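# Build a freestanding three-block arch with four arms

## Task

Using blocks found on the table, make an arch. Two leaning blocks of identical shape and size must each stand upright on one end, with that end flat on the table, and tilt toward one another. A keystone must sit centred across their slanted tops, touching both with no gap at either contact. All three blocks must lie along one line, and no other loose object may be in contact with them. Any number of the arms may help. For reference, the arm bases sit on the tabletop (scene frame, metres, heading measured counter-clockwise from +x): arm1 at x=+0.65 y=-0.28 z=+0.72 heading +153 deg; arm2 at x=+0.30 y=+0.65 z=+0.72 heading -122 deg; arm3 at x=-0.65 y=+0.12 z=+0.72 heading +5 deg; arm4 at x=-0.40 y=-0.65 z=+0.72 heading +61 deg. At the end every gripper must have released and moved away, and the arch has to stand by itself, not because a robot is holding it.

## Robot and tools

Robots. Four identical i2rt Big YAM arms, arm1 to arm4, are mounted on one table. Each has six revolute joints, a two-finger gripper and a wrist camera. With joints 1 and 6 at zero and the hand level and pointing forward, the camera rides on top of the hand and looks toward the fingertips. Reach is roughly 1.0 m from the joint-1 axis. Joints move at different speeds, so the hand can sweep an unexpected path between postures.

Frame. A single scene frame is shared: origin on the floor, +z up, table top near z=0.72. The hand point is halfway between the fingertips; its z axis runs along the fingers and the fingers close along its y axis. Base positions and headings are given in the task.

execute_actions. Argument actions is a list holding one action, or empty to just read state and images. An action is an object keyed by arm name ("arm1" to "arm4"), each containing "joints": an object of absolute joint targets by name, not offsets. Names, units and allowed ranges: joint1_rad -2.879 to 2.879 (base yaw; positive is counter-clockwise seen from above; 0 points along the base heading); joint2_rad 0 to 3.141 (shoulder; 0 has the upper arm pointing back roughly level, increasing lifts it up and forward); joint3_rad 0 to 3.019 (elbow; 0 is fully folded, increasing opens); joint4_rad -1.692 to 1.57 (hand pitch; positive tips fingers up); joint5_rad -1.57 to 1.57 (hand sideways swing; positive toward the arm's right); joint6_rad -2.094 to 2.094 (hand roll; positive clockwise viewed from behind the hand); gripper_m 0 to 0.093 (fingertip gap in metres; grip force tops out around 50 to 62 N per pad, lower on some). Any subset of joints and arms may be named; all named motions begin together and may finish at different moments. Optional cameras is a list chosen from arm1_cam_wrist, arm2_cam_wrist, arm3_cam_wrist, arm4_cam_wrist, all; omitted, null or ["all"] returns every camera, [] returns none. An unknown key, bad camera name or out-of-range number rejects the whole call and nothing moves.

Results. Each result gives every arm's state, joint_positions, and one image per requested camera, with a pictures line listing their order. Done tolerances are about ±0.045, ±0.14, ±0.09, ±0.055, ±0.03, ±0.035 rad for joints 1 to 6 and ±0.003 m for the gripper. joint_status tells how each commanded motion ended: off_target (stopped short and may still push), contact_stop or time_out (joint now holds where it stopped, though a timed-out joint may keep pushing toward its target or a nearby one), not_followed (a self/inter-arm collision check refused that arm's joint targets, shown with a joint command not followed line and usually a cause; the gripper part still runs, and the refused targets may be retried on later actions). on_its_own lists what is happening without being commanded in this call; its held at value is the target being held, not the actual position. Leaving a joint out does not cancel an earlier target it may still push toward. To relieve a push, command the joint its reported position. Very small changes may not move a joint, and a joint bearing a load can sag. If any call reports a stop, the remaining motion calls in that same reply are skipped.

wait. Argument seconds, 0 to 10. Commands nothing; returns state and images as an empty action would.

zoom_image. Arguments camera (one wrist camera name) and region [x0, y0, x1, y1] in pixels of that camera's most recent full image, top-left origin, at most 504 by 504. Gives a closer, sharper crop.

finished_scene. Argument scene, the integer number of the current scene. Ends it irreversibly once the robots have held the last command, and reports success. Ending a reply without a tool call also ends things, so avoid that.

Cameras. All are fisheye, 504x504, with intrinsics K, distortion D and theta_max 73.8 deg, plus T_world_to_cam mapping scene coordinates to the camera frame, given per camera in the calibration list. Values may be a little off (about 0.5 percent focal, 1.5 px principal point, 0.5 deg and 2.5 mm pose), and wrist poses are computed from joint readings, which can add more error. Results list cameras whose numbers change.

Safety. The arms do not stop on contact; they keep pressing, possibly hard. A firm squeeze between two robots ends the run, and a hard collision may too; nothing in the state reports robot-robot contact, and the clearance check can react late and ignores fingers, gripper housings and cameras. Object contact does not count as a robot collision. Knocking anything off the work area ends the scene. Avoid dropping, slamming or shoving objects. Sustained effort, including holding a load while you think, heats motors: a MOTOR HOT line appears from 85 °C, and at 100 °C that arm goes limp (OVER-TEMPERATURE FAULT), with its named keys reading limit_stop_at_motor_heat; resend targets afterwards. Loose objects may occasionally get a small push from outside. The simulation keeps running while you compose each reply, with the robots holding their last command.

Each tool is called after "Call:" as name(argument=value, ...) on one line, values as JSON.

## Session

Call:
execute_actions(actions=[])

Scene clock: 0.00 s.
Motor temperatures (°C, as the motors report them): arm1=[26 34 36 25 27 27] | arm2=[26 30 34 28 25 27] | arm3=[27 28 34 25 27 29] | arm4=[25 25 30 29 26 25]
arm1.joint_positions: joint1_rad=+0.250 joint2_rad=+0.505 joint3_rad=+1.646 joint4_rad=-1.350 joint5_rad=+0.036 joint6_rad=+0.025 gripper_m=+0.095
arm1.joint_status: not commanded
arm1.hand: x=+0.5226 y=-0.2460 z=+1.4140 quat_wxyz=(-0.073, +0.775, -0.104, -0.619) (m; scene frame)
arm2.joint_positions: joint1_rad=-0.201 joint2_rad=+0.356 joint3_rad=+1.705 joint4_rad=-1.552 joint5_rad=+0.111 joint6_rad=+0.761 gripper_m=+0.094
arm2.joint_status: not commanded
arm2.hand: x=+0.2786 y=+0.6515 z=+1.4251 quat_wxyz=(-0.414, -0.775, +0.013, +0.477) (m; scene frame)
arm3.joint_positions: joint1_rad=+0.273 joint2_rad=+0.356 joint3_rad=+1.341 joint4_rad=-1.470 joint5_rad=-0.128 joint6_rad=-0.076 gripper_m=+0.094
arm3.joint_status: not commanded
arm3.hand: x=-0.5479 y=+0.1832 z=+1.3113 quat_wxyz=(-0.499, +0.226, -0.826, -0.134) (m; scene frame)
arm4.joint_positions: joint1_rad=-0.573 joint2_rad=+0.363 joint3_rad=+1.527 joint4_rad=-1.540 joint5_rad=-0.007 joint6_rad=+0.147 gripper_m=+0.095
arm4.joint_status: not commanded
arm4.hand: x=-0.3423 y=-0.6175 z=+1.3945 quat_wxyz=(-0.539, +0.134, -0.814, -0.171) (m; scene frame)
pictures: arm1_cam_wrist, arm2_cam_wrist, arm3_cam_wrist, arm4_cam_wrist
camera_calibration (this result's frames):
arm1_cam_wrist: T_world_to_cam=[[0.251687, 0.967544, -0.0226238, 0.137798], [0.725241, -0.204032, -0.657569, 0.50199], [-0.640843, 0.149094, -0.753055, 1.5614], [0, 0, 0, 1]] pos_world=[0.601868, -0.263698, 1.50903]
arm2_cam_wrist: T_world_to_cam=[[-0.361033, 0.665345, -0.65343, 0.600591], [0.880748, 0.0129873, -0.473407, 0.424811], [-0.306493, -0.746423, -0.59069, 1.53596], [0, 0, 0, 1]] pos_world=[0.313443, 0.741357, 1.50083]
arm3_cam_wrist: T_world_to_cam=[[0.506509, -0.862232, 0.00219139, 0.430388], [-0.775987, -0.456951, -0.434787, 0.229667], [0.375889, 0.218523, -0.900531, 1.47012], [0, 0, 0, 1]] pos_world=[-0.59238, 0.154784, 1.4228]
arm4_cam_wrist: T_world_to_cam=[[0.400261, -0.906102, -0.137006, -0.226933], [-0.795647, -0.269434, -0.542542, 0.32294], [0.454684, 0.326167, -0.828781, 1.63987], [0, 0, 0, 1]] pos_world=[-0.397844, -0.653485, 1.50321]
Images, in order (width x height): arm1_cam_wrist 504x504, arm2_cam_wrist 504x504, arm3_cam_wrist 504x504, arm4_cam_wrist 504x504.

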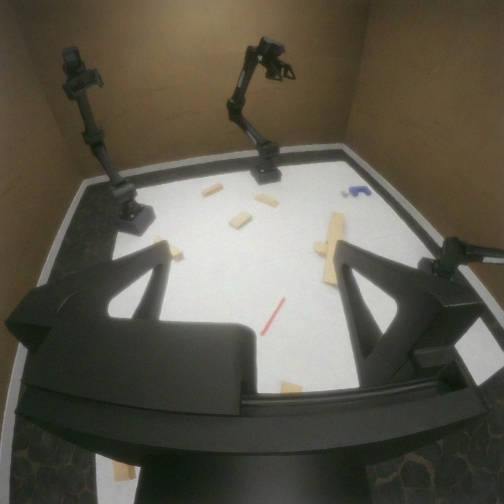

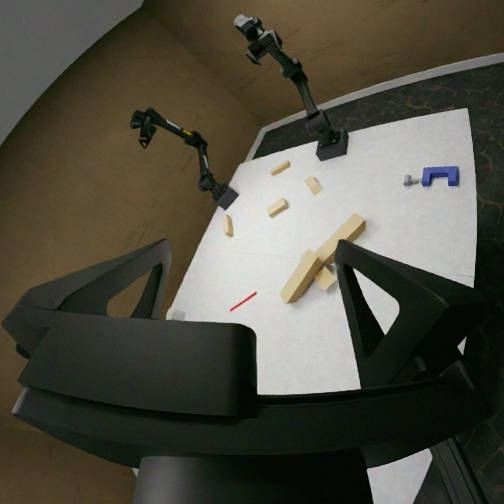

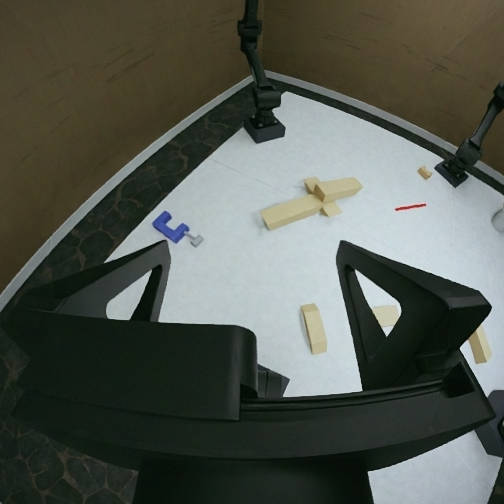

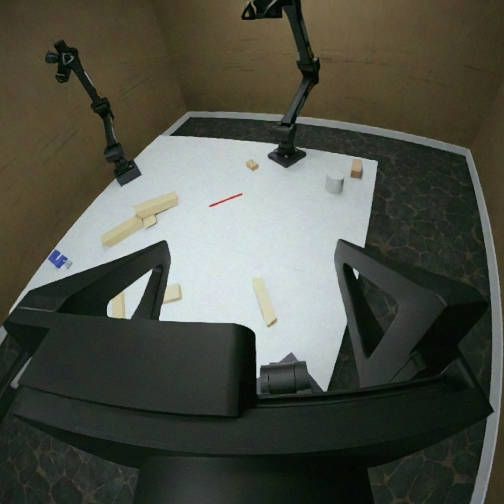

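Call:
execute_actions(actions=[{"arm1":{"joints":{"joint1_rad":0,"joint2_rad":1.04,"joint3_rad":1.254,"joint4_rad":-1.175,"joint5_rad":0,"joint6_rad":0}},"arm2":{"joints":{"joint1_rad":-0.2,"joint2_rad":1.04,"joint3_rad":1.254,"joint4_rad":-1.175,"joint5_rad":0,"joint6_rad":0}},"arm3":{"joints":{"joint1_rad":-0.3,"joint2_rad":1.04,"joint3_rad":1.254,"joint4_rad":-1.175,"joint5_rad":0,"joint6_rad":0}},"arm4":{"joints":{"joint1_rad":0.2,"joint2_rad":1.04,"joint3_rad":1.254,"joint4_rad":-1.175,"joint5_rad":0,"joint6_rad":0}}}])

Scene clock: 7.37 s.
Motor temperatures (°C, as the motors report them): arm1=[26 34 37 25 27 27] | arm2=[26 31 35 28 25 27] | arm3=[27 29 35 25 27 29] | arm4=[25 26 31 29 26 25]
arm1.joint_positions: joint1_rad=+0.008 joint2_rad=+1.036 joint3_rad=+1.215 joint4_rad=-1.185 joint5_rad=+0.002 joint6_rad=+0.013 gripper_m=+0.095
arm1.joint_status: all done
arm1.hand: x=+0.2921 y=-0.1052 z=+1.0920 quat_wxyz=(-0.062, +0.936, -0.223, -0.264) (m; scene frame)
arm2.joint_positions: joint1_rad=-0.201 joint2_rad=+1.037 joint3_rad=+1.217 joint4_rad=-1.188 joint5_rad=+0.002 joint6_rad=+0.009 gripper_m=+0.094
arm2.joint_status: all done
arm2.hand: x=+0.0296 y=+0.3643 z=+1.1265 quat_wxyz=(-0.107, -0.884, -0.377, +0.256) (m; scene frame)
arm3.joint_positions: joint1_rad=-0.294 joint2_rad=+1.050 joint3_rad=+1.240 joint4_rad=-1.191 joint5_rad=-0.001 joint6_rad=-0.009 gripper_m=+0.094
arm3.joint_status: all done
arm3.hand: x=-0.2570 y=+0.0459 z=+1.1369 quat_wxyz=(-0.277, -0.084, -0.957, +0.026) (m; scene frame)
arm4.joint_positions: joint1_rad=+0.201 joint2_rad=+1.057 joint3_rad=+1.234 joint4_rad=-1.188 joint5_rad=+0.001 joint6_rad=+0.009 gripper_m=+0.095
arm4.joint_status: all done
arm4.hand: x=-0.2725 y=-0.2717 z=+1.1586 quat_wxyz=(-0.228, +0.556, -0.784, -0.157) (m; scene frame)
pictures: arm1_cam_wrist, arm2_cam_wrist, arm3_cam_wrist, arm4_cam_wrist
camera_calibration (this result's frames):
arm1_cam_wrist: T_world_to_cam=[[0.455108, 0.890424, -0.00479513, -0.0347383], [0.887865, -0.453378, 0.0783905, -0.391261], [0.0676267, -0.0399335, -0.996911, 1.18966], [0, 0, 0, 1]] pos_world=[0.282744, -0.09895, 1.21649]
arm2_cam_wrist: T_world_to_cam=[[-0.711746, 0.702249, 0.01625, -0.250798], [0.702044, 0.710385, 0.0498783, -0.331702], [0.0234832, 0.0469089, -0.998623, 1.22963], [0, 0, 0, 1]] pos_world=[0.0254894, 0.354078, 1.24856]
arm3_cam_wrist: T_world_to_cam=[[-0.176794, -0.984246, 0.00182983, -0.00459764], [-0.981633, 0.176459, 0.072519, -0.341926], [-0.0716994, 0.0110247, -0.997365, 1.23832], [0, 0, 0, 1]] pos_world=[-0.247671, 0.0421586, 1.25987]
arm4_cam_wrist: T_world_to_cam=[[0.941452, -0.33711, 0.00502061, 0.163611], [-0.336835, -0.939835, 0.0570297, -0.40806], [-0.0145067, -0.0553818, -0.99836, 1.26475], [0, 0, 0, 1]] pos_world=[-0.273133, -0.25831, 1.28512]
Images, in order (width x height): arm1_cam_wrist 504x504, arm2_cam_wrist 504x504, arm3_cam_wrist 504x504, arm4_cam_wrist 504x504.

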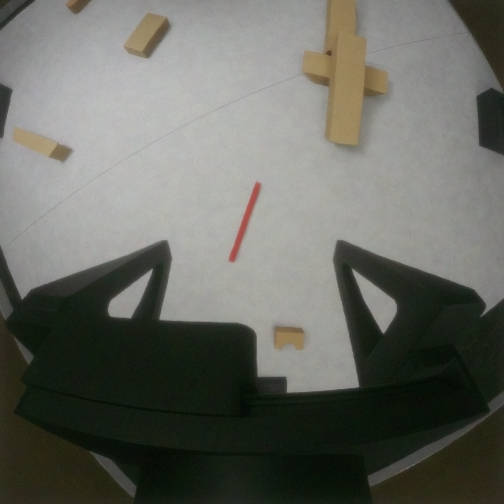

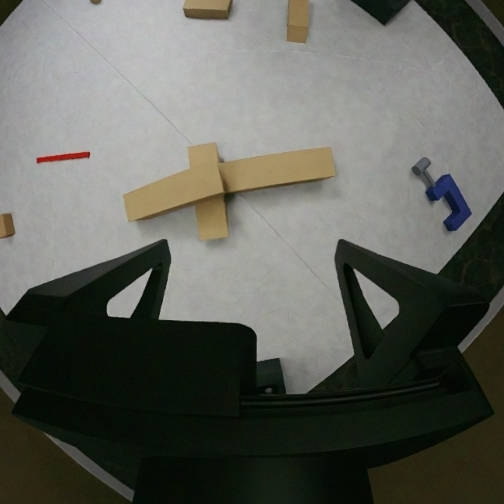

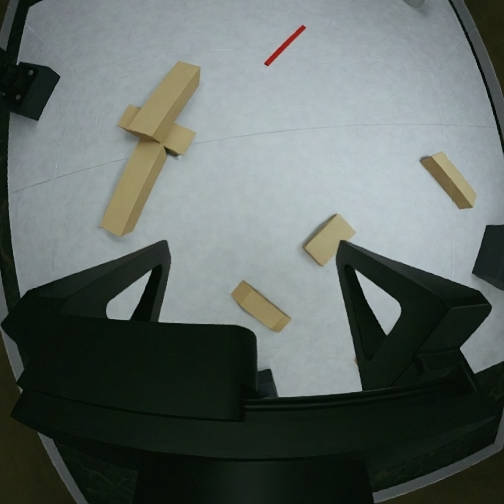

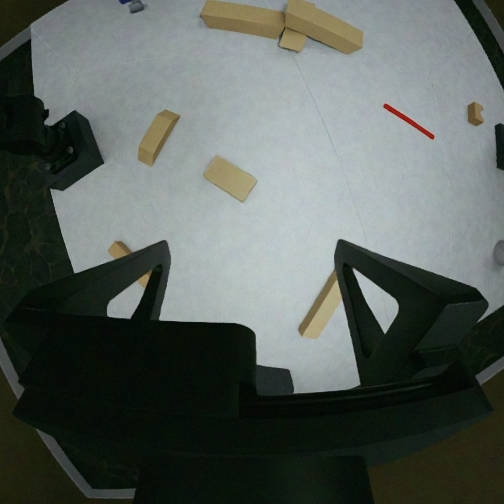

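Call:
zoom_image(camera="arm2_cam_wrist", region=[110,110,350,260])

Call:
zoom_image(camera="arm3_cam_wrist", region=[80,50,240,250])

Call:
zoom_image(camera="arm3_cam_wrist", region=[220,130,490,340])

Call:
zoom_image(camera="arm1_cam_wrist", region=[280,0,420,160])

Region (110, 110, 350, 260) of arm2_cam_wrist's 504x504 image, scaled by 2.100, with more detail than that image has; it fills the top 315 rows of this view, and the rest is white.

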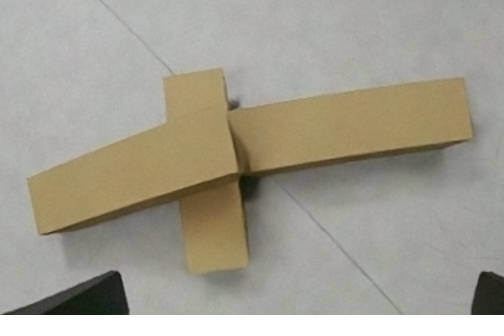

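Region (80, 50, 240, 250) of arm3_cam_wrist's 504x504 image, scaled by 2.520, with more detail than that image has; it fills the left 403 columns of this view, and the rest is white.

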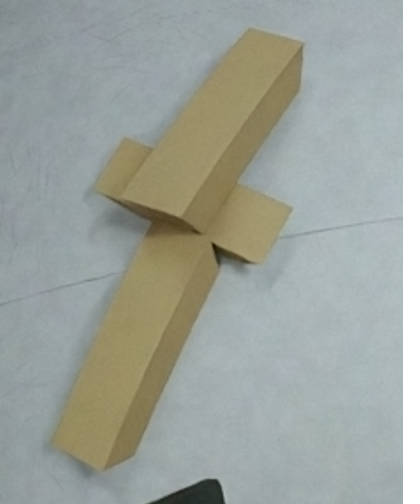

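Region (220, 130, 490, 340) of arm3_cam_wrist's 504x504 image, scaled by 1.867, with more detail than that image has.

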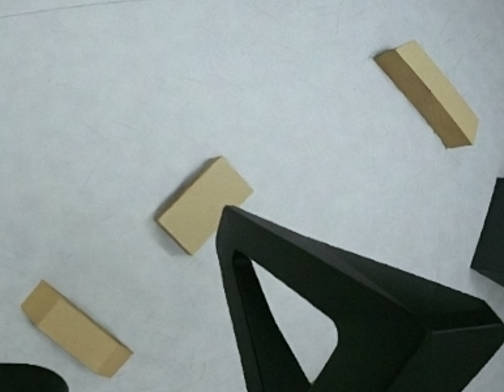

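Region (280, 0, 420, 160) of arm1_cam_wrist's 504x504 image, scaled by 3.150, with more detail than that image has; it fills the left 441 columns of this view, and the rest is white.

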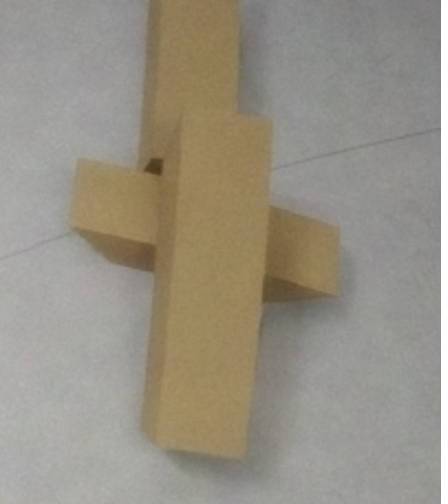

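Call:
execute_actions(actions=[{"arm2":{"joints":{"joint1_rad":0.086,"joint2_rad":1.74,"joint3_rad":1.46,"joint4_rad":-1.27,"joint6_rad":-1.52}},"arm1":{"joints":{"joint2_rad":0.6,"joint3_rad":0.75,"joint4_rad":-1.1}},"arm3":{"joints":{"joint2_rad":0.8,"joint3_rad":1.0}},"arm4":{"joints":{"joint2_rad":0.8,"joint3_rad":1.0}}}], cameras=["arm2_cam_wrist","arm3_cam_wrist"])

Scene clock: 56.80 s.
Motor temperatures (°C, as the motors report them): arm1=[26 33 44 25 27 27] | arm2=[26 31 42 28 25 27] | arm3=[27 29 40 25 27 29] | arm4=[25 26 35 29 26 25]
arm1.joint_positions: joint1_rad=+0.008 joint2_rad=+0.598 joint3_rad=+0.741 joint4_rad=-1.114 joint5_rad=+0.002 joint6_rad=+0.013 gripper_m=+0.095
arm1.joint_status: all done
arm1.hand: x=+0.4112 y=-0.1629 z=+0.9940 quat_wxyz=(-0.066, +0.932, -0.221, -0.280) (m; scene frame)
arm2.joint_positions: joint1_rad=+0.092 joint2_rad=+1.747 joint3_rad=+1.441 joint4_rad=-1.262 joint5_rad=+0.000 joint6_rad=-1.511 gripper_m=+0.094
arm2.joint_status: all done
arm2.hand: x=+0.0669 y=+0.1868 z=+0.9046 quat_wxyz=(+0.003, -0.259, -0.966, -0.001) (m; scene frame)
arm3.joint_positions: joint1_rad=-0.294 joint2_rad=+0.791 joint3_rad=+1.000 joint4_rad=-1.187 joint5_rad=-0.001 joint6_rad=-0.009 gripper_m=+0.094
arm3.joint_status: all done
arm3.hand: x=-0.3410 y=+0.0615 z=+1.1026 quat_wxyz=(-0.288, -0.084, -0.953, +0.027) (m; scene frame)
arm4.joint_positions: joint1_rad=+0.201 joint2_rad=+0.790 joint3_rad=+1.004 joint4_rad=-1.182 joint5_rad=+0.001 joint6_rad=+0.009 gripper_m=+0.095
arm4.joint_status: all done
arm4.hand: x=-0.3000 y=-0.3525 z=+1.1314 quat_wxyz=(-0.245, +0.552, -0.779, -0.169) (m; scene frame)
pictures: arm2_cam_wrist, arm3_cam_wrist
camera_calibration (this result's frames):
arm2_cam_wrist: T_world_to_cam=[[-0.503955, -0.863554, 0.0174442, 0.181525], [-0.699265, 0.419768, 0.57864, -0.551069], [-0.507009, 0.279411, -0.815396, 0.841839], [0, 0, 0, 1]] pos_world=[0.132957, 0.152859, 1.00214]
arm3_cam_wrist: T_world_to_cam=[[-0.176848, -0.984236, 0.00198545, -0.00413712], [-0.983024, 0.176729, 0.0492932, -0.399469], [-0.048867, 0.00676565, -0.998782, 1.20758], [0, 0, 0, 1]] pos_world=[-0.334409, 0.058356, 1.22581]
Images, in order (width x height): arm2_cam_wrist 504x504, arm3_cam_wrist 504x504.

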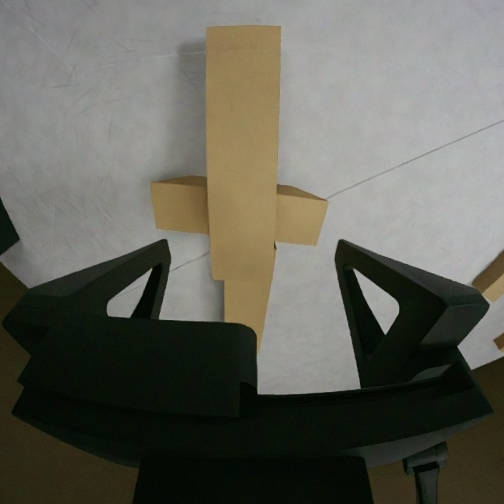

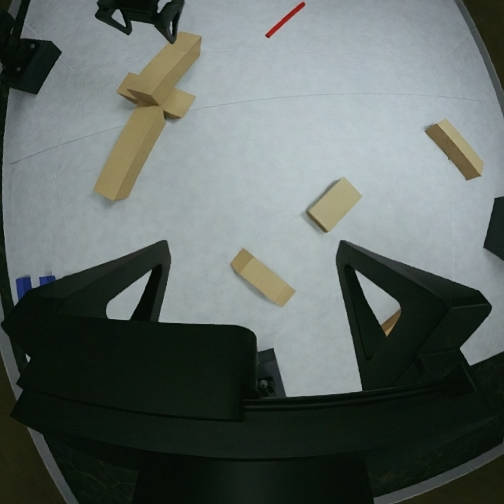

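Call:
execute_actions(actions=[{"arm2":{"joints":{"joint2_rad":1.90,"joint3_rad":1.29,"joint4_rad":-0.95}}}], cameras=["arm2_cam_wrist","arm3_cam_wrist"])

Scene clock: 69.17 s.
Motor temperatures (°C, as the motors report them): arm1=[26 33 43 25 27 27] | arm2=[26 32 40 28 25 27] | arm3=[27 28 39 25 27 29] | arm4=[25 26 34 29 26 25]
arm1.joint_positions: joint1_rad=+0.008 joint2_rad=+0.598 joint3_rad=+0.741 joint4_rad=-1.114 joint5_rad=+0.002 joint6_rad=+0.013 gripper_m=+0.095
arm1.joint_status: not commanded
arm1.hand: x=+0.4112 y=-0.1629 z=+0.9940 quat_wxyz=(-0.066, +0.932, -0.221, -0.280) (m; scene frame)
arm2.joint_positions: joint1_rad=+0.092 joint2_rad=+1.908 joint3_rad=+1.272 joint4_rad=-0.959 joint5_rad=+0.001 joint6_rad=-1.512 gripper_m=+0.094
arm2.joint_status: all done
arm2.hand: x=+0.0694 y=+0.1946 z=+0.7670 quat_wxyz=(+0.001, -0.259, -0.966, -0.014) (m; scene frame)
arm3.joint_positions: joint1_rad=-0.294 joint2_rad=+0.791 joint3_rad=+1.000 joint4_rad=-1.187 joint5_rad=-0.001 joint6_rad=-0.009 gripper_m=+0.094
arm3.joint_status: not commanded
arm3.hand: x=-0.3410 y=+0.0615 z=+1.1026 quat_wxyz=(-0.288, -0.084, -0.953, +0.027) (m; scene frame)
arm4.joint_positions: joint1_rad=+0.201 joint2_rad=+0.790 joint3_rad=+1.004 joint4_rad=-1.182 joint5_rad=+0.001 joint6_rad=+0.009 gripper_m=+0.095
arm4.joint_status: not commanded
arm4.hand: x=-0.3000 y=-0.3525 z=+1.1314 quat_wxyz=(-0.245, +0.552, -0.779, -0.169) (m; scene frame)
pictures: arm2_cam_wrist, arm3_cam_wrist
camera_calibration (this result's frames):
arm2_cam_wrist: T_world_to_cam=[[-0.503792, -0.863768, -0.00987413, 0.212907], [-0.705725, 0.404968, 0.581337, -0.471696], [-0.498142, 0.299842, -0.813603, 0.722694], [0, 0, 0, 1]] pos_world=[0.134377, 0.158231, 0.864302]
arm3_cam_wrist: T_world_to_cam=[[-0.176848, -0.984236, 0.00198545, -0.00413712], [-0.983024, 0.176729, 0.0492932, -0.399469], [-0.048867, 0.00676565, -0.998782, 1.20758], [0, 0, 0, 1]] pos_world=[-0.334409, 0.058356, 1.22581]
Images, in order (width x height): arm2_cam_wrist 504x504, arm3_cam_wrist 504x504.

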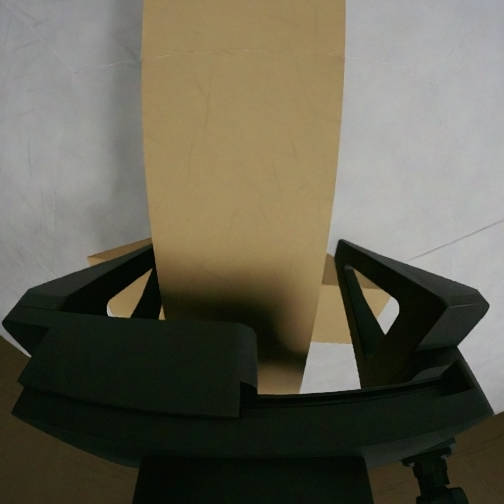

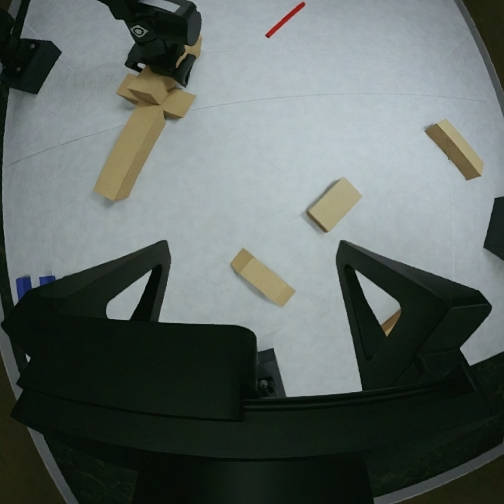

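Tips just on the ESE side of the keystone. Close, lift.

Call:
execute_actions(actions=[{"arm2":{"joints":{"gripper_m":0.04}}}], cameras=[])

Call:
execute_actions(actions=[{"arm2":{"joints":{"joint2_rad":1.72,"joint3_rad":1.46,"joint4_rad":-1.29}}}], cameras=["arm2_cam_wrist","arm3_cam_wrist"])

Scene clock: 82.13 s.
Motor temperatures (°C, as the motors report them): arm1=[26 32 42 25 27 27] | arm2=[26 32 39 28 25 27] | arm3=[27 28 39 25 27 29] | arm4=[25 26 34 29 26 25]
arm1.joint_positions: joint1_rad=+0.008 joint2_rad=+0.598 joint3_rad=+0.741 joint4_rad=-1.114 joint5_rad=+0.002 joint6_rad=+0.013 gripper_m=+0.095
arm1.joint_status: not commanded
arm1.hand: x=+0.4112 y=-0.1629 z=+0.9940 quat_wxyz=(-0.066, +0.932, -0.221, -0.280) (m; scene frame)
arm2.joint_positions: joint1_rad=+0.092 joint2_rad=+1.908 joint3_rad=+1.272 joint4_rad=-0.957 joint5_rad=-0.001 joint6_rad=-1.514 gripper_m=+0.060
arm2.joint_status: gripper_m off_target (ended at +0.060, target +0.040)
arm2.hand: x=+0.0695 y=+0.1939 z=+0.7670 quat_wxyz=(+0.000, -0.258, -0.966, -0.013) (m; scene frame)
arm3.joint_positions: joint1_rad=-0.294 joint2_rad=+0.791 joint3_rad=+1.000 joint4_rad=-1.187 joint5_rad=-0.001 joint6_rad=-0.009 gripper_m=+0.094
arm3.joint_status: not commanded
arm3.hand: x=-0.3410 y=+0.0615 z=+1.1026 quat_wxyz=(-0.288, -0.084, -0.953, +0.027) (m; scene frame)
arm4.joint_positions: joint1_rad=+0.201 joint2_rad=+0.790 joint3_rad=+1.004 joint4_rad=-1.182 joint5_rad=+0.001 joint6_rad=+0.009 gripper_m=+0.095
arm4.joint_status: not commanded
arm4.hand: x=-0.3000 y=-0.3525 z=+1.1314 quat_wxyz=(-0.245, +0.552, -0.779, -0.169) (m; scene frame)
pictures: none
No camera images: the call's "cameras" was empty. Leave "cameras" out to get every camera's image.

Scene clock: 83.43 s.
Motor temperatures (°C, as the motors report them): arm1=[26 32 42 25 27 27] | arm2=[26 32 39 28 25 27] | arm3=[27 28 39 25 27 29] | arm4=[25 26 34 29 26 25]
arm1.joint_positions: joint1_rad=+0.008 joint2_rad=+0.598 joint3_rad=+0.741 joint4_rad=-1.114 joint5_rad=+0.002 joint6_rad=+0.013 gripper_m=+0.095
arm1.joint_status: not commanded
arm1.hand: x=+0.4112 y=-0.1629 z=+0.9940 quat_wxyz=(-0.066, +0.932, -0.221, -0.280) (m; scene frame)
arm2.joint_positions: joint1_rad=+0.092 joint2_rad=+1.742 joint3_rad=+1.428 joint4_rad=-1.280 joint5_rad=+0.002 joint6_rad=-1.514 gripper_m=+0.060
arm2.joint_status: all done
arm2.hand: x=+0.0706 y=+0.1953 z=+0.9027 quat_wxyz=(+0.001, -0.258, -0.966, -0.014) (m; scene frame)
arm3.joint_positions: joint1_rad=-0.294 joint2_rad=+0.791 joint3_rad=+1.000 joint4_rad=-1.187 joint5_rad=-0.001 joint6_rad=-0.009 gripper_m=+0.094
arm3.joint_status: not commanded
arm3.hand: x=-0.3410 y=+0.0615 z=+1.1026 quat_wxyz=(-0.288, -0.084, -0.953, +0.027) (m; scene frame)
arm4.joint_positions: joint1_rad=+0.201 joint2_rad=+0.790 joint3_rad=+1.004 joint4_rad=-1.182 joint5_rad=+0.001 joint6_rad=+0.009 gripper_m=+0.095
arm4.joint_status: not commanded
arm4.hand: x=-0.3000 y=-0.3525 z=+1.1314 quat_wxyz=(-0.245, +0.552, -0.779, -0.169) (m; scene frame)
pictures: arm2_cam_wrist, arm3_cam_wrist
camera_calibration (this result's frames):
arm2_cam_wrist: T_world_to_cam=[[-0.501807, -0.864935, -0.00872988, 0.214546], [-0.706197, 0.403843, 0.581547, -0.549962], [-0.499475, 0.297989, -0.813466, 0.833815], [0, 0, 0, 1]] pos_world=[0.135749, 0.159198, 0.999982]
arm3_cam_wrist: T_world_to_cam=[[-0.176848, -0.984236, 0.00198545, -0.00413712], [-0.983024, 0.176729, 0.0492932, -0.399469], [-0.048867, 0.00676565, -0.998782, 1.20758], [0, 0, 0, 1]] pos_world=[-0.334409, 0.058356, 1.22581]
Images, in order (width x height): arm2_cam_wrist 504x504, arm3_cam_wrist 504x504.

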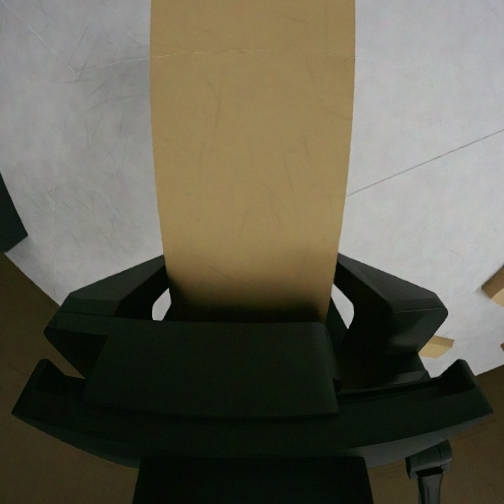

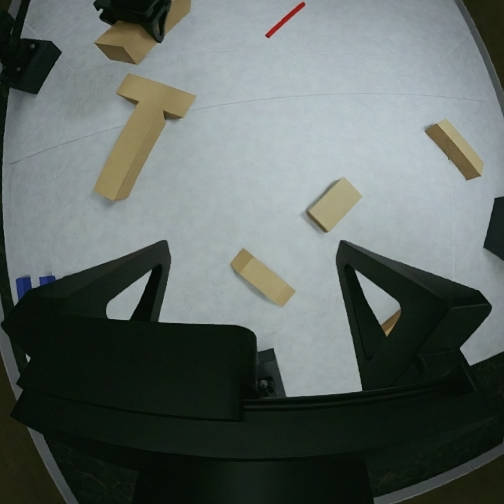

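Call:
execute_actions(actions=[{"arm2":{"joints":{"joint1_rad":0.55,"joint6_rad":0}}}], cameras=[])

Call:
execute_actions(actions=[{"arm2":{"joints":{"joint2_rad":1.80,"joint3_rad":1.22,"joint4_rad":-0.80}},"arm3":{"joints":{"joint1_rad":0.23,"joint2_rad":1.04,"joint3_rad":1.254}}}], cameras=["arm1_cam_wrist","arm3_cam_wrist"])

Scene clock: 95.90 s.
Motor temperatures (°C, as the motors report them): arm1=[26 32 42 25 27 27] | arm2=[26 33 40 28 25 27] | arm3=[27 28 39 25 27 29] | arm4=[25 25 34 29 26 25]
arm1.joint_positions: joint1_rad=+0.008 joint2_rad=+0.598 joint3_rad=+0.741 joint4_rad=-1.114 joint5_rad=+0.002 joint6_rad=+0.013 gripper_m=+0.095
arm1.joint_status: not commanded
arm1.hand: x=+0.4112 y=-0.1629 z=+0.9940 quat_wxyz=(-0.066, +0.932, -0.221, -0.280) (m; scene frame)
arm2.joint_positions: joint1_rad=+0.548 joint2_rad=+1.742 joint3_rad=+1.428 joint4_rad=-1.281 joint5_rad=+0.001 joint6_rad=-0.008 gripper_m=+0.060
arm2.joint_status: all done
arm2.hand: x=+0.2950 y=+0.1408 z=+0.9015 quat_wxyz=(+0.012, -0.708, -0.706, -0.008) (m; scene frame)
arm3.joint_positions: joint1_rad=-0.294 joint2_rad=+0.791 joint3_rad=+1.000 joint4_rad=-1.187 joint5_rad=-0.001 joint6_rad=-0.009 gripper_m=+0.094
arm3.joint_status: not commanded
arm3.hand: x=-0.3410 y=+0.0615 z=+1.1026 quat_wxyz=(-0.288, -0.084, -0.953, +0.027) (m; scene frame)
arm4.joint_positions: joint1_rad=+0.201 joint2_rad=+0.790 joint3_rad=+1.004 joint4_rad=-1.182 joint5_rad=+0.001 joint6_rad=+0.009 gripper_m=+0.095
arm4.joint_status: not commanded
arm4.hand: x=-0.3000 y=-0.3525 z=+1.1314 quat_wxyz=(-0.245, +0.552, -0.779, -0.169) (m; scene frame)
pictures: none
No camera images: the call's "cameras" was empty. Leave "cameras" out to get every camera's image.

Scene clock: 97.07 s.
Motor temperatures (°C, as the motors report them): arm1=[26 32 42 25 27 27] | arm2=[26 33 40 28 25 27] | arm3=[27 28 40 25 27 29] | arm4=[25 25 34 29 26 25]
arm1.joint_positions: joint1_rad=+0.008 joint2_rad=+0.598 joint3_rad=+0.741 joint4_rad=-1.114 joint5_rad=+0.002 joint6_rad=+0.013 gripper_m=+0.095
arm1.joint_status: not commanded
arm1.hand: x=+0.4112 y=-0.1629 z=+0.9940 quat_wxyz=(-0.066, +0.932, -0.221, -0.280) (m; scene frame)
arm2.joint_positions: joint1_rad=+0.548 joint2_rad=+1.838 joint3_rad=+1.186 joint4_rad=-0.815 joint5_rad=-0.001 joint6_rad=-0.007 gripper_m=+0.060
arm2.joint_status: all done
arm2.hand: x=+0.2948 y=+0.1357 z=+0.7743 quat_wxyz=(-0.033, -0.707, -0.706, +0.036) (m; scene frame)
arm3.joint_positions: joint1_rad=+0.225 joint2_rad=+1.047 joint3_rad=+1.205 joint4_rad=-1.185 joint5_rad=+0.000 joint6_rad=-0.007 gripper_m=+0.094
arm3.joint_status: all done
arm3.hand: x=-0.2765 y=+0.2490 z=+1.1216 quat_wxyz=(-0.263, +0.164, -0.950, -0.045) (m; scene frame)
arm4.joint_positions: joint1_rad=+0.201 joint2_rad=+0.790 joint3_rad=+1.004 joint4_rad=-1.182 joint5_rad=+0.001 joint6_rad=+0.009 gripper_m=+0.095
arm4.joint_status: not commanded
arm4.hand: x=-0.3000 y=-0.3525 z=+1.1314 quat_wxyz=(-0.245, +0.552, -0.779, -0.169) (m; scene frame)
pictures: arm1_cam_wrist, arm3_cam_wrist
camera_calibration (this result's frames):
arm1_cam_wrist: T_world_to_cam=[[0.454792, 0.890581, -0.00541824, -0.0372902], [0.889863, -0.454161, 0.0433674, -0.481549], [0.0361614, -0.0245446, -0.999044, 1.09923], [0, 0, 0, 1]] pos_world=[0.405723, -0.158511, 1.11886]
arm3_cam_wrist: T_world_to_cam=[[0.333122, -0.942883, -0.000738465, 0.325502], [-0.938338, -0.331593, 0.0978137, -0.285607], [-0.0924718, -0.031891, -0.995204, 1.22197], [0, 0, 0, 1]] pos_world=[-0.263431, 0.251175, 1.24428]
Images, in order (width x height): arm1_cam_wrist 504x504, arm3_cam_wrist 504x504.

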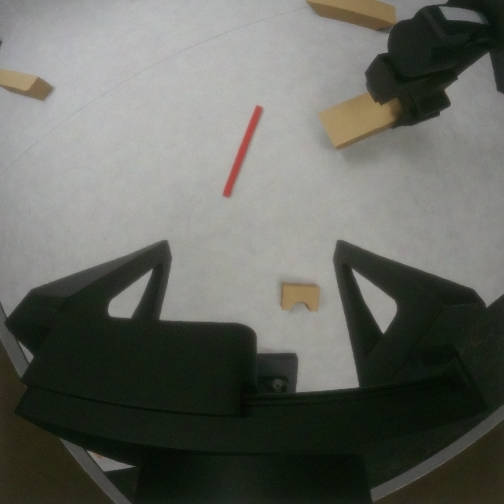

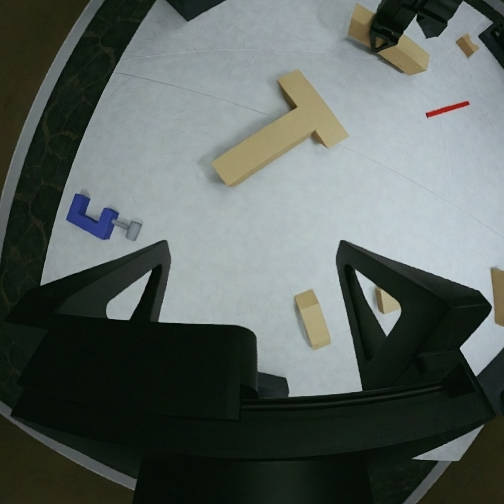

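Call:
execute_actions(actions=[{"arm2":{"joints":{"joint2_rad":1.885,"joint4_rad":-0.70}}}], cameras=["arm1_cam_wrist"])

Call:
execute_actions(actions=[{"arm2":{"joints":{"gripper_m":0.09}}}], cameras=["arm1_cam_wrist","arm2_cam_wrist"])

Scene clock: 102.50 s.
Motor temperatures (°C, as the motors report them): arm1=[26 32 42 25 27 27] | arm2=[26 33 40 28 25 27] | arm3=[27 28 41 25 27 29] | arm4=[25 25 34 29 26 25]
arm1.joint_positions: joint1_rad=+0.008 joint2_rad=+0.598 joint3_rad=+0.741 joint4_rad=-1.114 joint5_rad=+0.002 joint6_rad=+0.013 gripper_m=+0.095
arm1.joint_status: not commanded
arm1.hand: x=+0.4112 y=-0.1629 z=+0.9940 quat_wxyz=(-0.066, +0.932, -0.221, -0.280) (m; scene frame)
arm2.joint_positions: joint1_rad=+0.548 joint2_rad=+1.897 joint3_rad=+1.186 joint4_rad=-0.709 joint5_rad=-0.002 joint6_rad=-0.007 gripper_m=+0.060
arm2.joint_status: all done
arm2.hand: x=+0.2946 y=+0.1185 z=+0.7479 quat_wxyz=(-0.050, -0.706, -0.705, +0.053) (m; scene frame)
arm3.joint_positions: joint1_rad=+0.225 joint2_rad=+1.047 joint3_rad=+1.205 joint4_rad=-1.185 joint5_rad=+0.000 joint6_rad=-0.007 gripper_m=+0.094
arm3.joint_status: not commanded
arm3.hand: x=-0.2765 y=+0.2490 z=+1.1216 quat_wxyz=(-0.263, +0.164, -0.950, -0.045) (m; scene frame)
arm4.joint_positions: joint1_rad=+0.201 joint2_rad=+0.790 joint3_rad=+1.004 joint4_rad=-1.182 joint5_rad=+0.001 joint6_rad=+0.009 gripper_m=+0.095
arm4.joint_status: not commanded
arm4.hand: x=-0.3000 y=-0.3525 z=+1.1314 quat_wxyz=(-0.245, +0.552, -0.779, -0.169) (m; scene frame)
pictures: arm1_cam_wrist
camera_calibration (this result's frames):
arm1_cam_wrist: T_world_to_cam=[[0.454792, 0.890581, -0.00541824, -0.0372902], [0.889863, -0.454161, 0.0433674, -0.481549], [0.0361614, -0.0245446, -0.999044, 1.09923], [0, 0, 0, 1]] pos_world=[0.405723, -0.158511, 1.11886]
Images, in order (width x height): arm1_cam_wrist 504x504.

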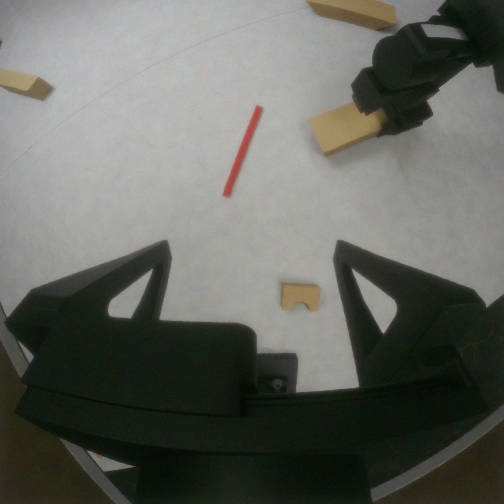

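Scene clock: 103.10 s.
Motor temperatures (°C, as the motors report them): arm1=[26 32 42 25 27 27] | arm2=[26 33 40 28 25 27] | arm3=[27 28 41 25 27 29] | arm4=[25 25 34 29 26 25]
arm1.joint_positions: joint1_rad=+0.008 joint2_rad=+0.598 joint3_rad=+0.741 joint4_rad=-1.114 joint5_rad=+0.002 joint6_rad=+0.013 gripper_m=+0.095
arm1.joint_status: not commanded
arm1.hand: x=+0.4112 y=-0.1629 z=+0.9940 quat_wxyz=(-0.066, +0.932, -0.221, -0.280) (m; scene frame)
arm2.joint_positions: joint1_rad=+0.548 joint2_rad=+1.897 joint3_rad=+1.186 joint4_rad=-0.709 joint5_rad=-0.002 joint6_rad=-0.007 gripper_m=+0.090
arm2.joint_status: all done
arm2.hand: x=+0.2946 y=+0.1182 z=+0.7482 quat_wxyz=(-0.050, -0.706, -0.704, +0.053) (m; scene frame)
arm3.joint_positions: joint1_rad=+0.225 joint2_rad=+1.047 joint3_rad=+1.205 joint4_rad=-1.185 joint5_rad=+0.000 joint6_rad=-0.007 gripper_m=+0.094
arm3.joint_status: not commanded
arm3.hand: x=-0.2765 y=+0.2490 z=+1.1216 quat_wxyz=(-0.263, +0.164, -0.950, -0.045) (m; scene frame)
arm4.joint_positions: joint1_rad=+0.201 joint2_rad=+0.790 joint3_rad=+1.004 joint4_rad=-1.182 joint5_rad=+0.001 joint6_rad=+0.009 gripper_m=+0.095
arm4.joint_status: not commanded
arm4.hand: x=-0.3000 y=-0.3525 z=+1.1314 quat_wxyz=(-0.245, +0.552, -0.779, -0.169) (m; scene frame)
pictures: arm1_cam_wrist, arm2_cam_wrist
camera_calibration (this result's frames):
arm1_cam_wrist: T_world_to_cam=[[0.454792, 0.890581, -0.00541824, -0.0372902], [0.889863, -0.454161, 0.0433674, -0.481549], [0.0361614, -0.0245446, -0.999044, 1.09923], [0, 0, 0, 1]] pos_world=[0.405723, -0.158511, 1.11886]
arm2_cam_wrist: T_world_to_cam=[[-0.999764, 0.00851273, 0.0199925, 0.280797], [0.0165769, 0.893657, 0.448444, -0.44205], [-0.0140489, 0.448669, -0.893587, 0.742139], [0, 0, 0, 1]] pos_world=[0.298485, 0.0596753, 0.855787]
Images, in order (width x height): arm1_cam_wrist 504x504, arm2_cam_wrist 504x504.

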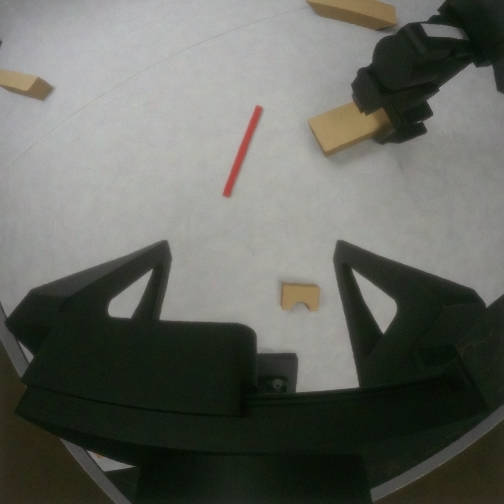

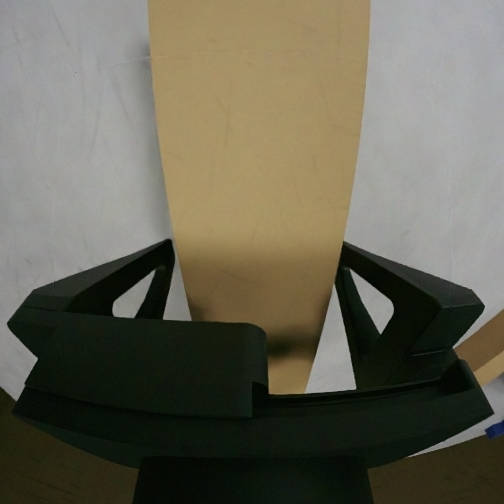

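Call:
execute_actions(actions=[{"arm2":{"joints":{"joint2_rad":1.90,"joint3_rad":1.38,"joint4_rad":-1.03}}}], cameras=[])

Call:
execute_actions(actions=[{"arm2":{"joints":{"joint2_rad":1.995,"joint4_rad":-0.91}}}], cameras=["arm2_cam_wrist"])

Scene clock: 111.03 s.
Motor temperatures (°C, as the motors report them): arm1=[26 32 42 25 27 27] | arm2=[26 33 40 28 25 27] | arm3=[27 28 43 25 27 29] | arm4=[25 25 34 29 26 25]
arm1.joint_positions: joint1_rad=+0.008 joint2_rad=+0.598 joint3_rad=+0.741 joint4_rad=-1.114 joint5_rad=+0.002 joint6_rad=+0.013 gripper_m=+0.095
arm1.joint_status: not commanded
arm1.hand: x=+0.4112 y=-0.1629 z=+0.9940 quat_wxyz=(-0.066, +0.932, -0.221, -0.280) (m; scene frame)
arm2.joint_positions: joint1_rad=+0.548 joint2_rad=+1.898 joint3_rad=+1.357 joint4_rad=-1.021 joint5_rad=-0.002 joint6_rad=-0.007 gripper_m=+0.090
arm2.joint_status: all done
arm2.hand: x=+0.2947 y=+0.1146 z=+0.7974 quat_wxyz=(+0.000, -0.708, -0.706, +0.002) (m; scene frame)
arm3.joint_positions: joint1_rad=+0.225 joint2_rad=+1.047 joint3_rad=+1.205 joint4_rad=-1.185 joint5_rad=+0.000 joint6_rad=-0.007 gripper_m=+0.094
arm3.joint_status: not commanded
arm3.hand: x=-0.2765 y=+0.2490 z=+1.1216 quat_wxyz=(-0.263, +0.164, -0.950, -0.045) (m; scene frame)
arm4.joint_positions: joint1_rad=+0.201 joint2_rad=+0.790 joint3_rad=+1.004 joint4_rad=-1.182 joint5_rad=+0.001 joint6_rad=+0.009 gripper_m=+0.095
arm4.joint_status: not commanded
arm4.hand: x=-0.3000 y=-0.3525 z=+1.1314 quat_wxyz=(-0.245, +0.552, -0.779, -0.169) (m; scene frame)
pictures: none
No camera images: the call's "cameras" was empty. Leave "cameras" out to get every camera's image.

Scene clock: 111.87 s.
Motor temperatures (°C, as the motors report them): arm1=[26 32 42 25 27 27] | arm2=[26 33 40 28 25 27] | arm3=[27 28 43 25 27 29] | arm4=[25 25 34 29 26 25]
arm1.joint_positions: joint1_rad=+0.008 joint2_rad=+0.598 joint3_rad=+0.741 joint4_rad=-1.114 joint5_rad=+0.002 joint6_rad=+0.013 gripper_m=+0.095
arm1.joint_status: not commanded
arm1.hand: x=+0.4112 y=-0.1629 z=+0.9940 quat_wxyz=(-0.066, +0.932, -0.221, -0.280) (m; scene frame)
arm2.joint_positions: joint1_rad=+0.548 joint2_rad=+2.002 joint3_rad=+1.357 joint4_rad=-0.920 joint5_rad=+0.000 joint6_rad=-0.007 gripper_m=+0.090
arm2.joint_status: all done
arm2.hand: x=+0.2945 y=+0.1038 z=+0.7434 quat_wxyz=(+0.001, -0.708, -0.706, +0.002) (m; scene frame)
arm3.joint_positions: joint1_rad=+0.225 joint2_rad=+1.047 joint3_rad=+1.205 joint4_rad=-1.185 joint5_rad=+0.000 joint6_rad=-0.007 gripper_m=+0.094
arm3.joint_status: not commanded
arm3.hand: x=-0.2765 y=+0.2490 z=+1.1216 quat_wxyz=(-0.263, +0.164, -0.950, -0.045) (m; scene frame)
arm4.joint_positions: joint1_rad=+0.201 joint2_rad=+0.790 joint3_rad=+1.004 joint4_rad=-1.182 joint5_rad=+0.001 joint6_rad=+0.009 gripper_m=+0.095
arm4.joint_status: not commanded
arm4.hand: x=-0.3000 y=-0.3525 z=+1.1314 quat_wxyz=(-0.245, +0.552, -0.779, -0.169) (m; scene frame)
pictures: arm2_cam_wrist
camera_calibration (this result's frames):
arm2_cam_wrist: T_world_to_cam=[[-0.99975, 0.00586984, 0.0215655, 0.280048], [0.0171734, 0.819274, 0.573145, -0.512177], [-0.0143038, 0.573372, -0.81917, 0.676092], [0, 0, 0, 1]] pos_world=[0.298444, 0.0303178, 0.841347]
Images, in order (width x height): arm2_cam_wrist 504x504.

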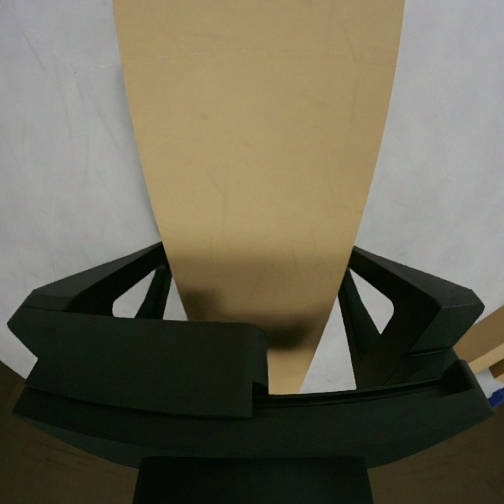

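Call:
execute_actions(actions=[{"arm2":{"joints":{"gripper_m":0.04}},"arm3":{"joints":{"joint1_rad":0.206,"joint2_rad":1.90,"joint3_rad":1.67,"joint4_rad":-1.32,"joint6_rad":0.887}}}], cameras=["arm3_cam_wrist"])

Scene clock: 120.40 s.
Motor temperatures (°C, as the motors report them): arm1=[26 32 42 25 27 27] | arm2=[26 33 39 28 25 27] | arm3=[27 28 44 25 27 29] | arm4=[25 25 34 29 26 25]
arm1.joint_positions: joint1_rad=+0.008 joint2_rad=+0.598 joint3_rad=+0.741 joint4_rad=-1.114 joint5_rad=+0.002 joint6_rad=+0.013 gripper_m=+0.095
arm1.joint_status: not commanded
arm1.hand: x=+0.4112 y=-0.1629 z=+0.9940 quat_wxyz=(-0.066, +0.932, -0.221, -0.280) (m; scene frame)
arm2.joint_positions: joint1_rad=+0.548 joint2_rad=+2.002 joint3_rad=+1.357 joint4_rad=-0.918 joint5_rad=+0.001 joint6_rad=-0.004 gripper_m=+0.059
arm2.joint_status: gripper_m off_target (ended at +0.059, target +0.040)
arm2.hand: x=+0.2943 y=+0.1036 z=+0.7434 quat_wxyz=(+0.001, -0.709, -0.705, +0.003) (m; scene frame)
arm3.joint_positions: joint1_rad=+0.219 joint2_rad=+1.912 joint3_rad=+1.646 joint4_rad=-1.308 joint5_rad=+0.000 joint6_rad=+0.877 gripper_m=+0.094
arm3.joint_status: all done
arm3.hand: x=-0.1022 y=+0.3071 z=+0.8971 quat_wxyz=(+0.004, -0.271, -0.963, +0.001) (m; scene frame)
arm4.joint_positions: joint1_rad=+0.201 joint2_rad=+0.790 joint3_rad=+1.004 joint4_rad=-1.182 joint5_rad=+0.001 joint6_rad=+0.009 gripper_m=+0.095
arm4.joint_status: not commanded
arm4.hand: x=-0.3000 y=-0.3525 z=+1.1314 quat_wxyz=(-0.245, +0.552, -0.779, -0.169) (m; scene frame)
pictures: arm3_cam_wrist
camera_calibration (this result's frames):
arm3_cam_wrist: T_world_to_cam=[[-0.522565, -0.852593, 0.0032409, 0.203282], [-0.680714, 0.419501, 0.600539, -0.736191], [-0.513375, 0.311615, -0.799589, 0.692501], [0, 0, 0, 1]] pos_world=[-0.0393945, 0.266356, 0.995169]
Images, in order (width x height): arm3_cam_wrist 504x504.

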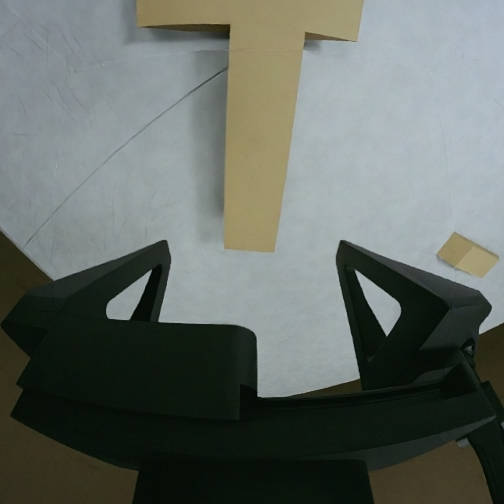

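Call:
execute_actions(actions=[{"arm3":{"joints":{"joint2_rad":2.085,"joint3_rad":1.50,"joint4_rad":-0.975}},"arm2":{"joints":{"joint2_rad":1.76,"joint3_rad":1.47,"joint4_rad":-1.27}}}], cameras=["arm3_cam_wrist"])

Call:
execute_actions(actions=[{"arm3":{"joints":{"gripper_m":0.04}}}], cameras=["arm3_cam_wrist"])

Scene clock: 129.53 s.
Motor temperatures (°C, as the motors report them): arm1=[26 31 42 25 27 27] | arm2=[26 34 39 28 25 27] | arm3=[27 30 43 25 27 29] | arm4=[25 25 34 29 26 25]
arm1.joint_positions: joint1_rad=+0.008 joint2_rad=+0.598 joint3_rad=+0.741 joint4_rad=-1.114 joint5_rad=+0.002 joint6_rad=+0.013 gripper_m=+0.095
arm1.joint_status: not commanded
arm1.hand: x=+0.4112 y=-0.1629 z=+0.9940 quat_wxyz=(-0.066, +0.932, -0.221, -0.280) (m; scene frame)
arm2.joint_positions: joint1_rad=+0.548 joint2_rad=+1.783 joint3_rad=+1.434 joint4_rad=-1.260 joint5_rad=+0.001 joint6_rad=-0.004 gripper_m=+0.059
arm2.joint_status: all done
arm2.hand: x=+0.2952 y=+0.1340 z=+0.8833 quat_wxyz=(+0.017, -0.709, -0.705, -0.013) (m; scene frame)
arm3.joint_positions: joint1_rad=+0.214 joint2_rad=+2.090 joint3_rad=+1.483 joint4_rad=-0.989 joint5_rad=-0.002 joint6_rad=+0.879 gripper_m=+0.094
arm3.joint_status: all done
arm3.hand: x=-0.1060 y=+0.3031 z=+0.7404 quat_wxyz=(+0.014, -0.274, -0.962, +0.007) (m; scene frame)
arm4.joint_positions: joint1_rad=+0.201 joint2_rad=+0.790 joint3_rad=+1.004 joint4_rad=-1.182 joint5_rad=+0.001 joint6_rad=+0.009 gripper_m=+0.095
arm4.joint_status: not commanded
arm4.hand: x=-0.3000 y=-0.3525 z=+1.1314 quat_wxyz=(-0.245, +0.552, -0.779, -0.169) (m; scene frame)
pictures: arm3_cam_wrist
camera_calibration (this result's frames):
arm3_cam_wrist: T_world_to_cam=[[-0.528771, -0.848535, 0.0197257, 0.184326], [-0.663965, 0.428008, 0.613155, -0.653191], [-0.528727, 0.311121, -0.789716, 0.557689], [0, 0, 0, 1]] pos_world=[-0.0413651, 0.262469, 0.837287]
Images, in order (width x height): arm3_cam_wrist 504x504.

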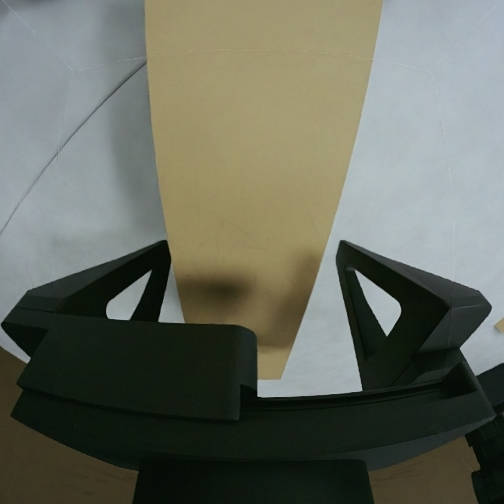

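Scene clock: 130.13 s.
Motor temperatures (°C, as the motors report them): arm1=[26 31 42 25 27 27] | arm2=[26 34 39 28 25 27] | arm3=[27 30 42 25 27 29] | arm4=[25 25 34 29 26 25]
arm1.joint_positions: joint1_rad=+0.008 joint2_rad=+0.598 joint3_rad=+0.741 joint4_rad=-1.114 joint5_rad=+0.002 joint6_rad=+0.013 gripper_m=+0.095
arm1.joint_status: not commanded
arm1.hand: x=+0.4112 y=-0.1629 z=+0.9940 quat_wxyz=(-0.066, +0.932, -0.221, -0.280) (m; scene frame)
arm2.joint_positions: joint1_rad=+0.548 joint2_rad=+1.783 joint3_rad=+1.434 joint4_rad=-1.260 joint5_rad=+0.001 joint6_rad=-0.004 gripper_m=+0.059
arm2.joint_status: not commanded
arm2.hand: x=+0.2952 y=+0.1340 z=+0.8833 quat_wxyz=(+0.017, -0.709, -0.705, -0.013) (m; scene frame)
arm3.joint_positions: joint1_rad=+0.214 joint2_rad=+2.090 joint3_rad=+1.483 joint4_rad=-0.986 joint5_rad=-0.002 joint6_rad=+0.881 gripper_m=+0.061
arm3.joint_status: gripper_m off_target (ended at +0.061, target +0.040)
arm3.hand: x=-0.1052 y=+0.3034 z=+0.7404 quat_wxyz=(+0.012, -0.275, -0.961, +0.006) (m; scene frame)
arm4.joint_positions: joint1_rad=+0.201 joint2_rad=+0.790 joint3_rad=+1.004 joint4_rad=-1.182 joint5_rad=+0.001 joint6_rad=+0.009 gripper_m=+0.095
arm4.joint_status: not commanded
arm4.hand: x=-0.3000 y=-0.3525 z=+1.1314 quat_wxyz=(-0.245, +0.552, -0.779, -0.169) (m; scene frame)
pictures: arm3_cam_wrist
camera_calibration (this result's frames):
arm3_cam_wrist: T_world_to_cam=[[-0.52981, -0.847944, 0.0171017, 0.186631], [-0.665467, 0.428127, 0.611441, -0.651685], [-0.52579, 0.312567, -0.791105, 0.558907], [0, 0, 0, 1]] pos_world=[-0.0409283, 0.26256, 0.837429]
Images, in order (width x height): arm3_cam_wrist 504x504.

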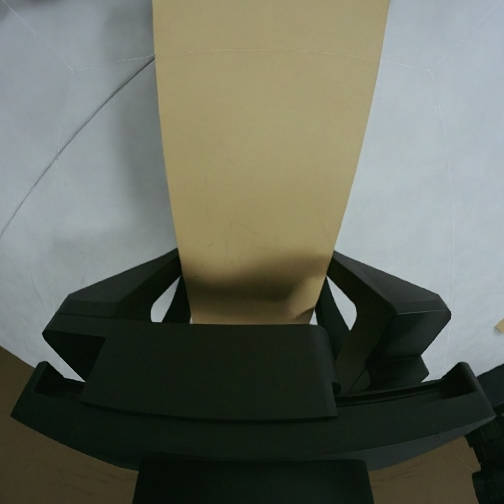

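Call:
execute_actions(actions=[{"arm3":{"joints":{"joint2_rad":1.90,"joint3_rad":1.67,"joint4_rad":-1.32}},"arm4":{"joints":{"joint1_rad":-0.6}}}], cameras=[])

Call:
execute_actions(actions=[{"arm3":{"joints":{"joint1_rad":-0.79,"joint6_rad":1.347}}}], cameras=["arm3_cam_wrist","arm4_cam_wrist"])

Scene clock: 144.47 s.
Motor temperatures (°C, as the motors report them): arm1=[26 31 42 25 27 27] | arm2=[26 34 40 28 25 27] | arm3=[27 31 41 25 27 29] | arm4=[25 25 34 29 26 25]
arm1.joint_positions: joint1_rad=+0.008 joint2_rad=+0.598 joint3_rad=+0.741 joint4_rad=-1.114 joint5_rad=+0.002 joint6_rad=+0.013 gripper_m=+0.095
arm1.joint_status: not commanded
arm1.hand: x=+0.4112 y=-0.1629 z=+0.9940 quat_wxyz=(-0.066, +0.932, -0.221, -0.280) (m; scene frame)
arm2.joint_positions: joint1_rad=+0.548 joint2_rad=+1.783 joint3_rad=+1.434 joint4_rad=-1.260 joint5_rad=+0.001 joint6_rad=-0.004 gripper_m=+0.059
arm2.joint_status: not commanded
arm2.hand: x=+0.2952 y=+0.1340 z=+0.8833 quat_wxyz=(+0.017, -0.709, -0.705, -0.013) (m; scene frame)
arm3.joint_positions: joint1_rad=+0.214 joint2_rad=+1.913 joint3_rad=+1.637 joint4_rad=-1.308 joint5_rad=-0.002 joint6_rad=+0.881 gripper_m=+0.061
arm3.joint_status: all done
arm3.hand: x=-0.1040 y=+0.3033 z=+0.8934 quat_wxyz=(+0.008, -0.275, -0.961, +0.003) (m; scene frame)
arm4.joint_positions: joint1_rad=-0.597 joint2_rad=+0.790 joint3_rad=+1.004 joint4_rad=-1.182 joint5_rad=+0.001 joint6_rad=+0.007 gripper_m=+0.095
arm4.joint_status: all done
arm4.hand: x=-0.1173 y=-0.5168 z=+1.1337 quat_wxyz=(-0.294, +0.206, -0.931, -0.063) (m; scene frame)
pictures: none
No camera images: the call's "cameras" was empty. Leave "cameras" out to get every camera's image.

Scene clock: 146.20 s.
Motor temperatures (°C, as the motors report them): arm1=[26 31 42 25 27 27] | arm2=[26 34 41 28 25 27] | arm3=[27 31 41 25 27 29] | arm4=[25 25 34 29 26 25]
arm1.joint_positions: joint1_rad=+0.008 joint2_rad=+0.598 joint3_rad=+0.741 joint4_rad=-1.114 joint5_rad=+0.002 joint6_rad=+0.013 gripper_m=+0.095
arm1.joint_status: not commanded
arm1.hand: x=+0.4112 y=-0.1629 z=+0.9940 quat_wxyz=(-0.066, +0.932, -0.221, -0.280) (m; scene frame)
arm2.joint_positions: joint1_rad=+0.548 joint2_rad=+1.783 joint3_rad=+1.434 joint4_rad=-1.260 joint5_rad=+0.001 joint6_rad=-0.004 gripper_m=+0.059
arm2.joint_status: not commanded
arm2.hand: x=+0.2952 y=+0.1340 z=+0.8833 quat_wxyz=(+0.017, -0.709, -0.705, -0.013) (m; scene frame)
arm3.joint_positions: joint1_rad=-0.796 joint2_rad=+1.914 joint3_rad=+1.637 joint4_rad=-1.308 joint5_rad=+0.000 joint6_rad=+1.338 gripper_m=+0.060
arm3.joint_status: all done
arm3.hand: x=-0.2049 y=-0.2461 z=+0.8925 quat_wxyz=(+0.008, -0.848, -0.530, +0.004) (m; scene frame)
arm4.joint_positions: joint1_rad=-0.597 joint2_rad=+0.790 joint3_rad=+1.004 joint4_rad=-1.182 joint5_rad=+0.001 joint6_rad=+0.007 gripper_m=+0.095
arm4.joint_status: not commanded
arm4.hand: x=-0.1173 y=-0.5168 z=+1.1337 quat_wxyz=(-0.294, +0.206, -0.931, -0.063) (m; scene frame)
pictures: arm3_cam_wrist, arm4_cam_wrist
camera_calibration (this result's frames):
arm3_cam_wrist: T_world_to_cam=[[-0.89845, 0.438709, 0.0179711, -0.0944091], [0.36178, 0.716471, 0.596477, -0.28098], [0.248804, 0.542406, -0.802429, 1.02397], [0, 0, 0, 1]] pos_world=[-0.237937, -0.312676, 0.99096]
arm4_cam_wrist: T_world_to_cam=[[0.416827, -0.908986, 0.000811972, -0.417247], [-0.908959, -0.416808, 0.00804365, -0.326047], [-0.00697312, -0.00409086, -0.999967, 1.25783], [0, 0, 0, 1]] pos_world=[-0.113672, -0.510025, 1.26075]
Images, in order (width x height): arm3_cam_wrist 504x504, arm4_cam_wrist 504x504.

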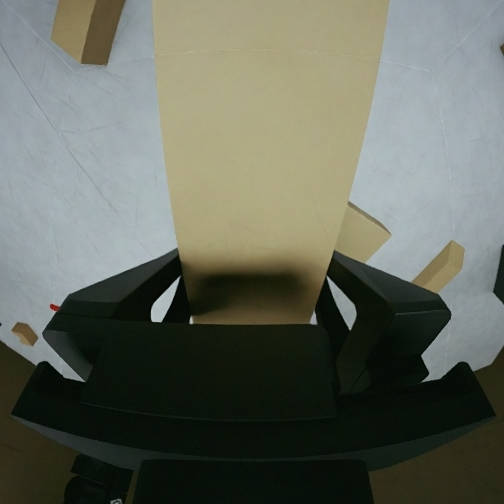

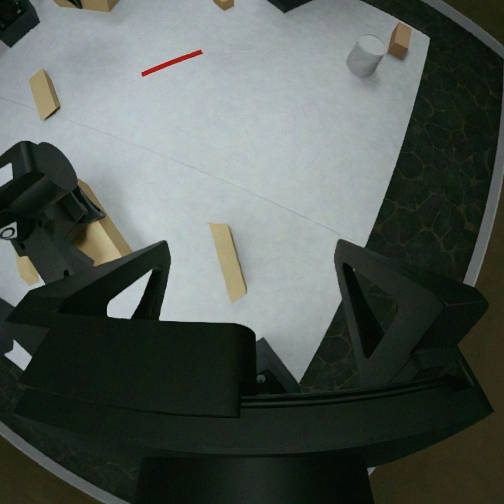

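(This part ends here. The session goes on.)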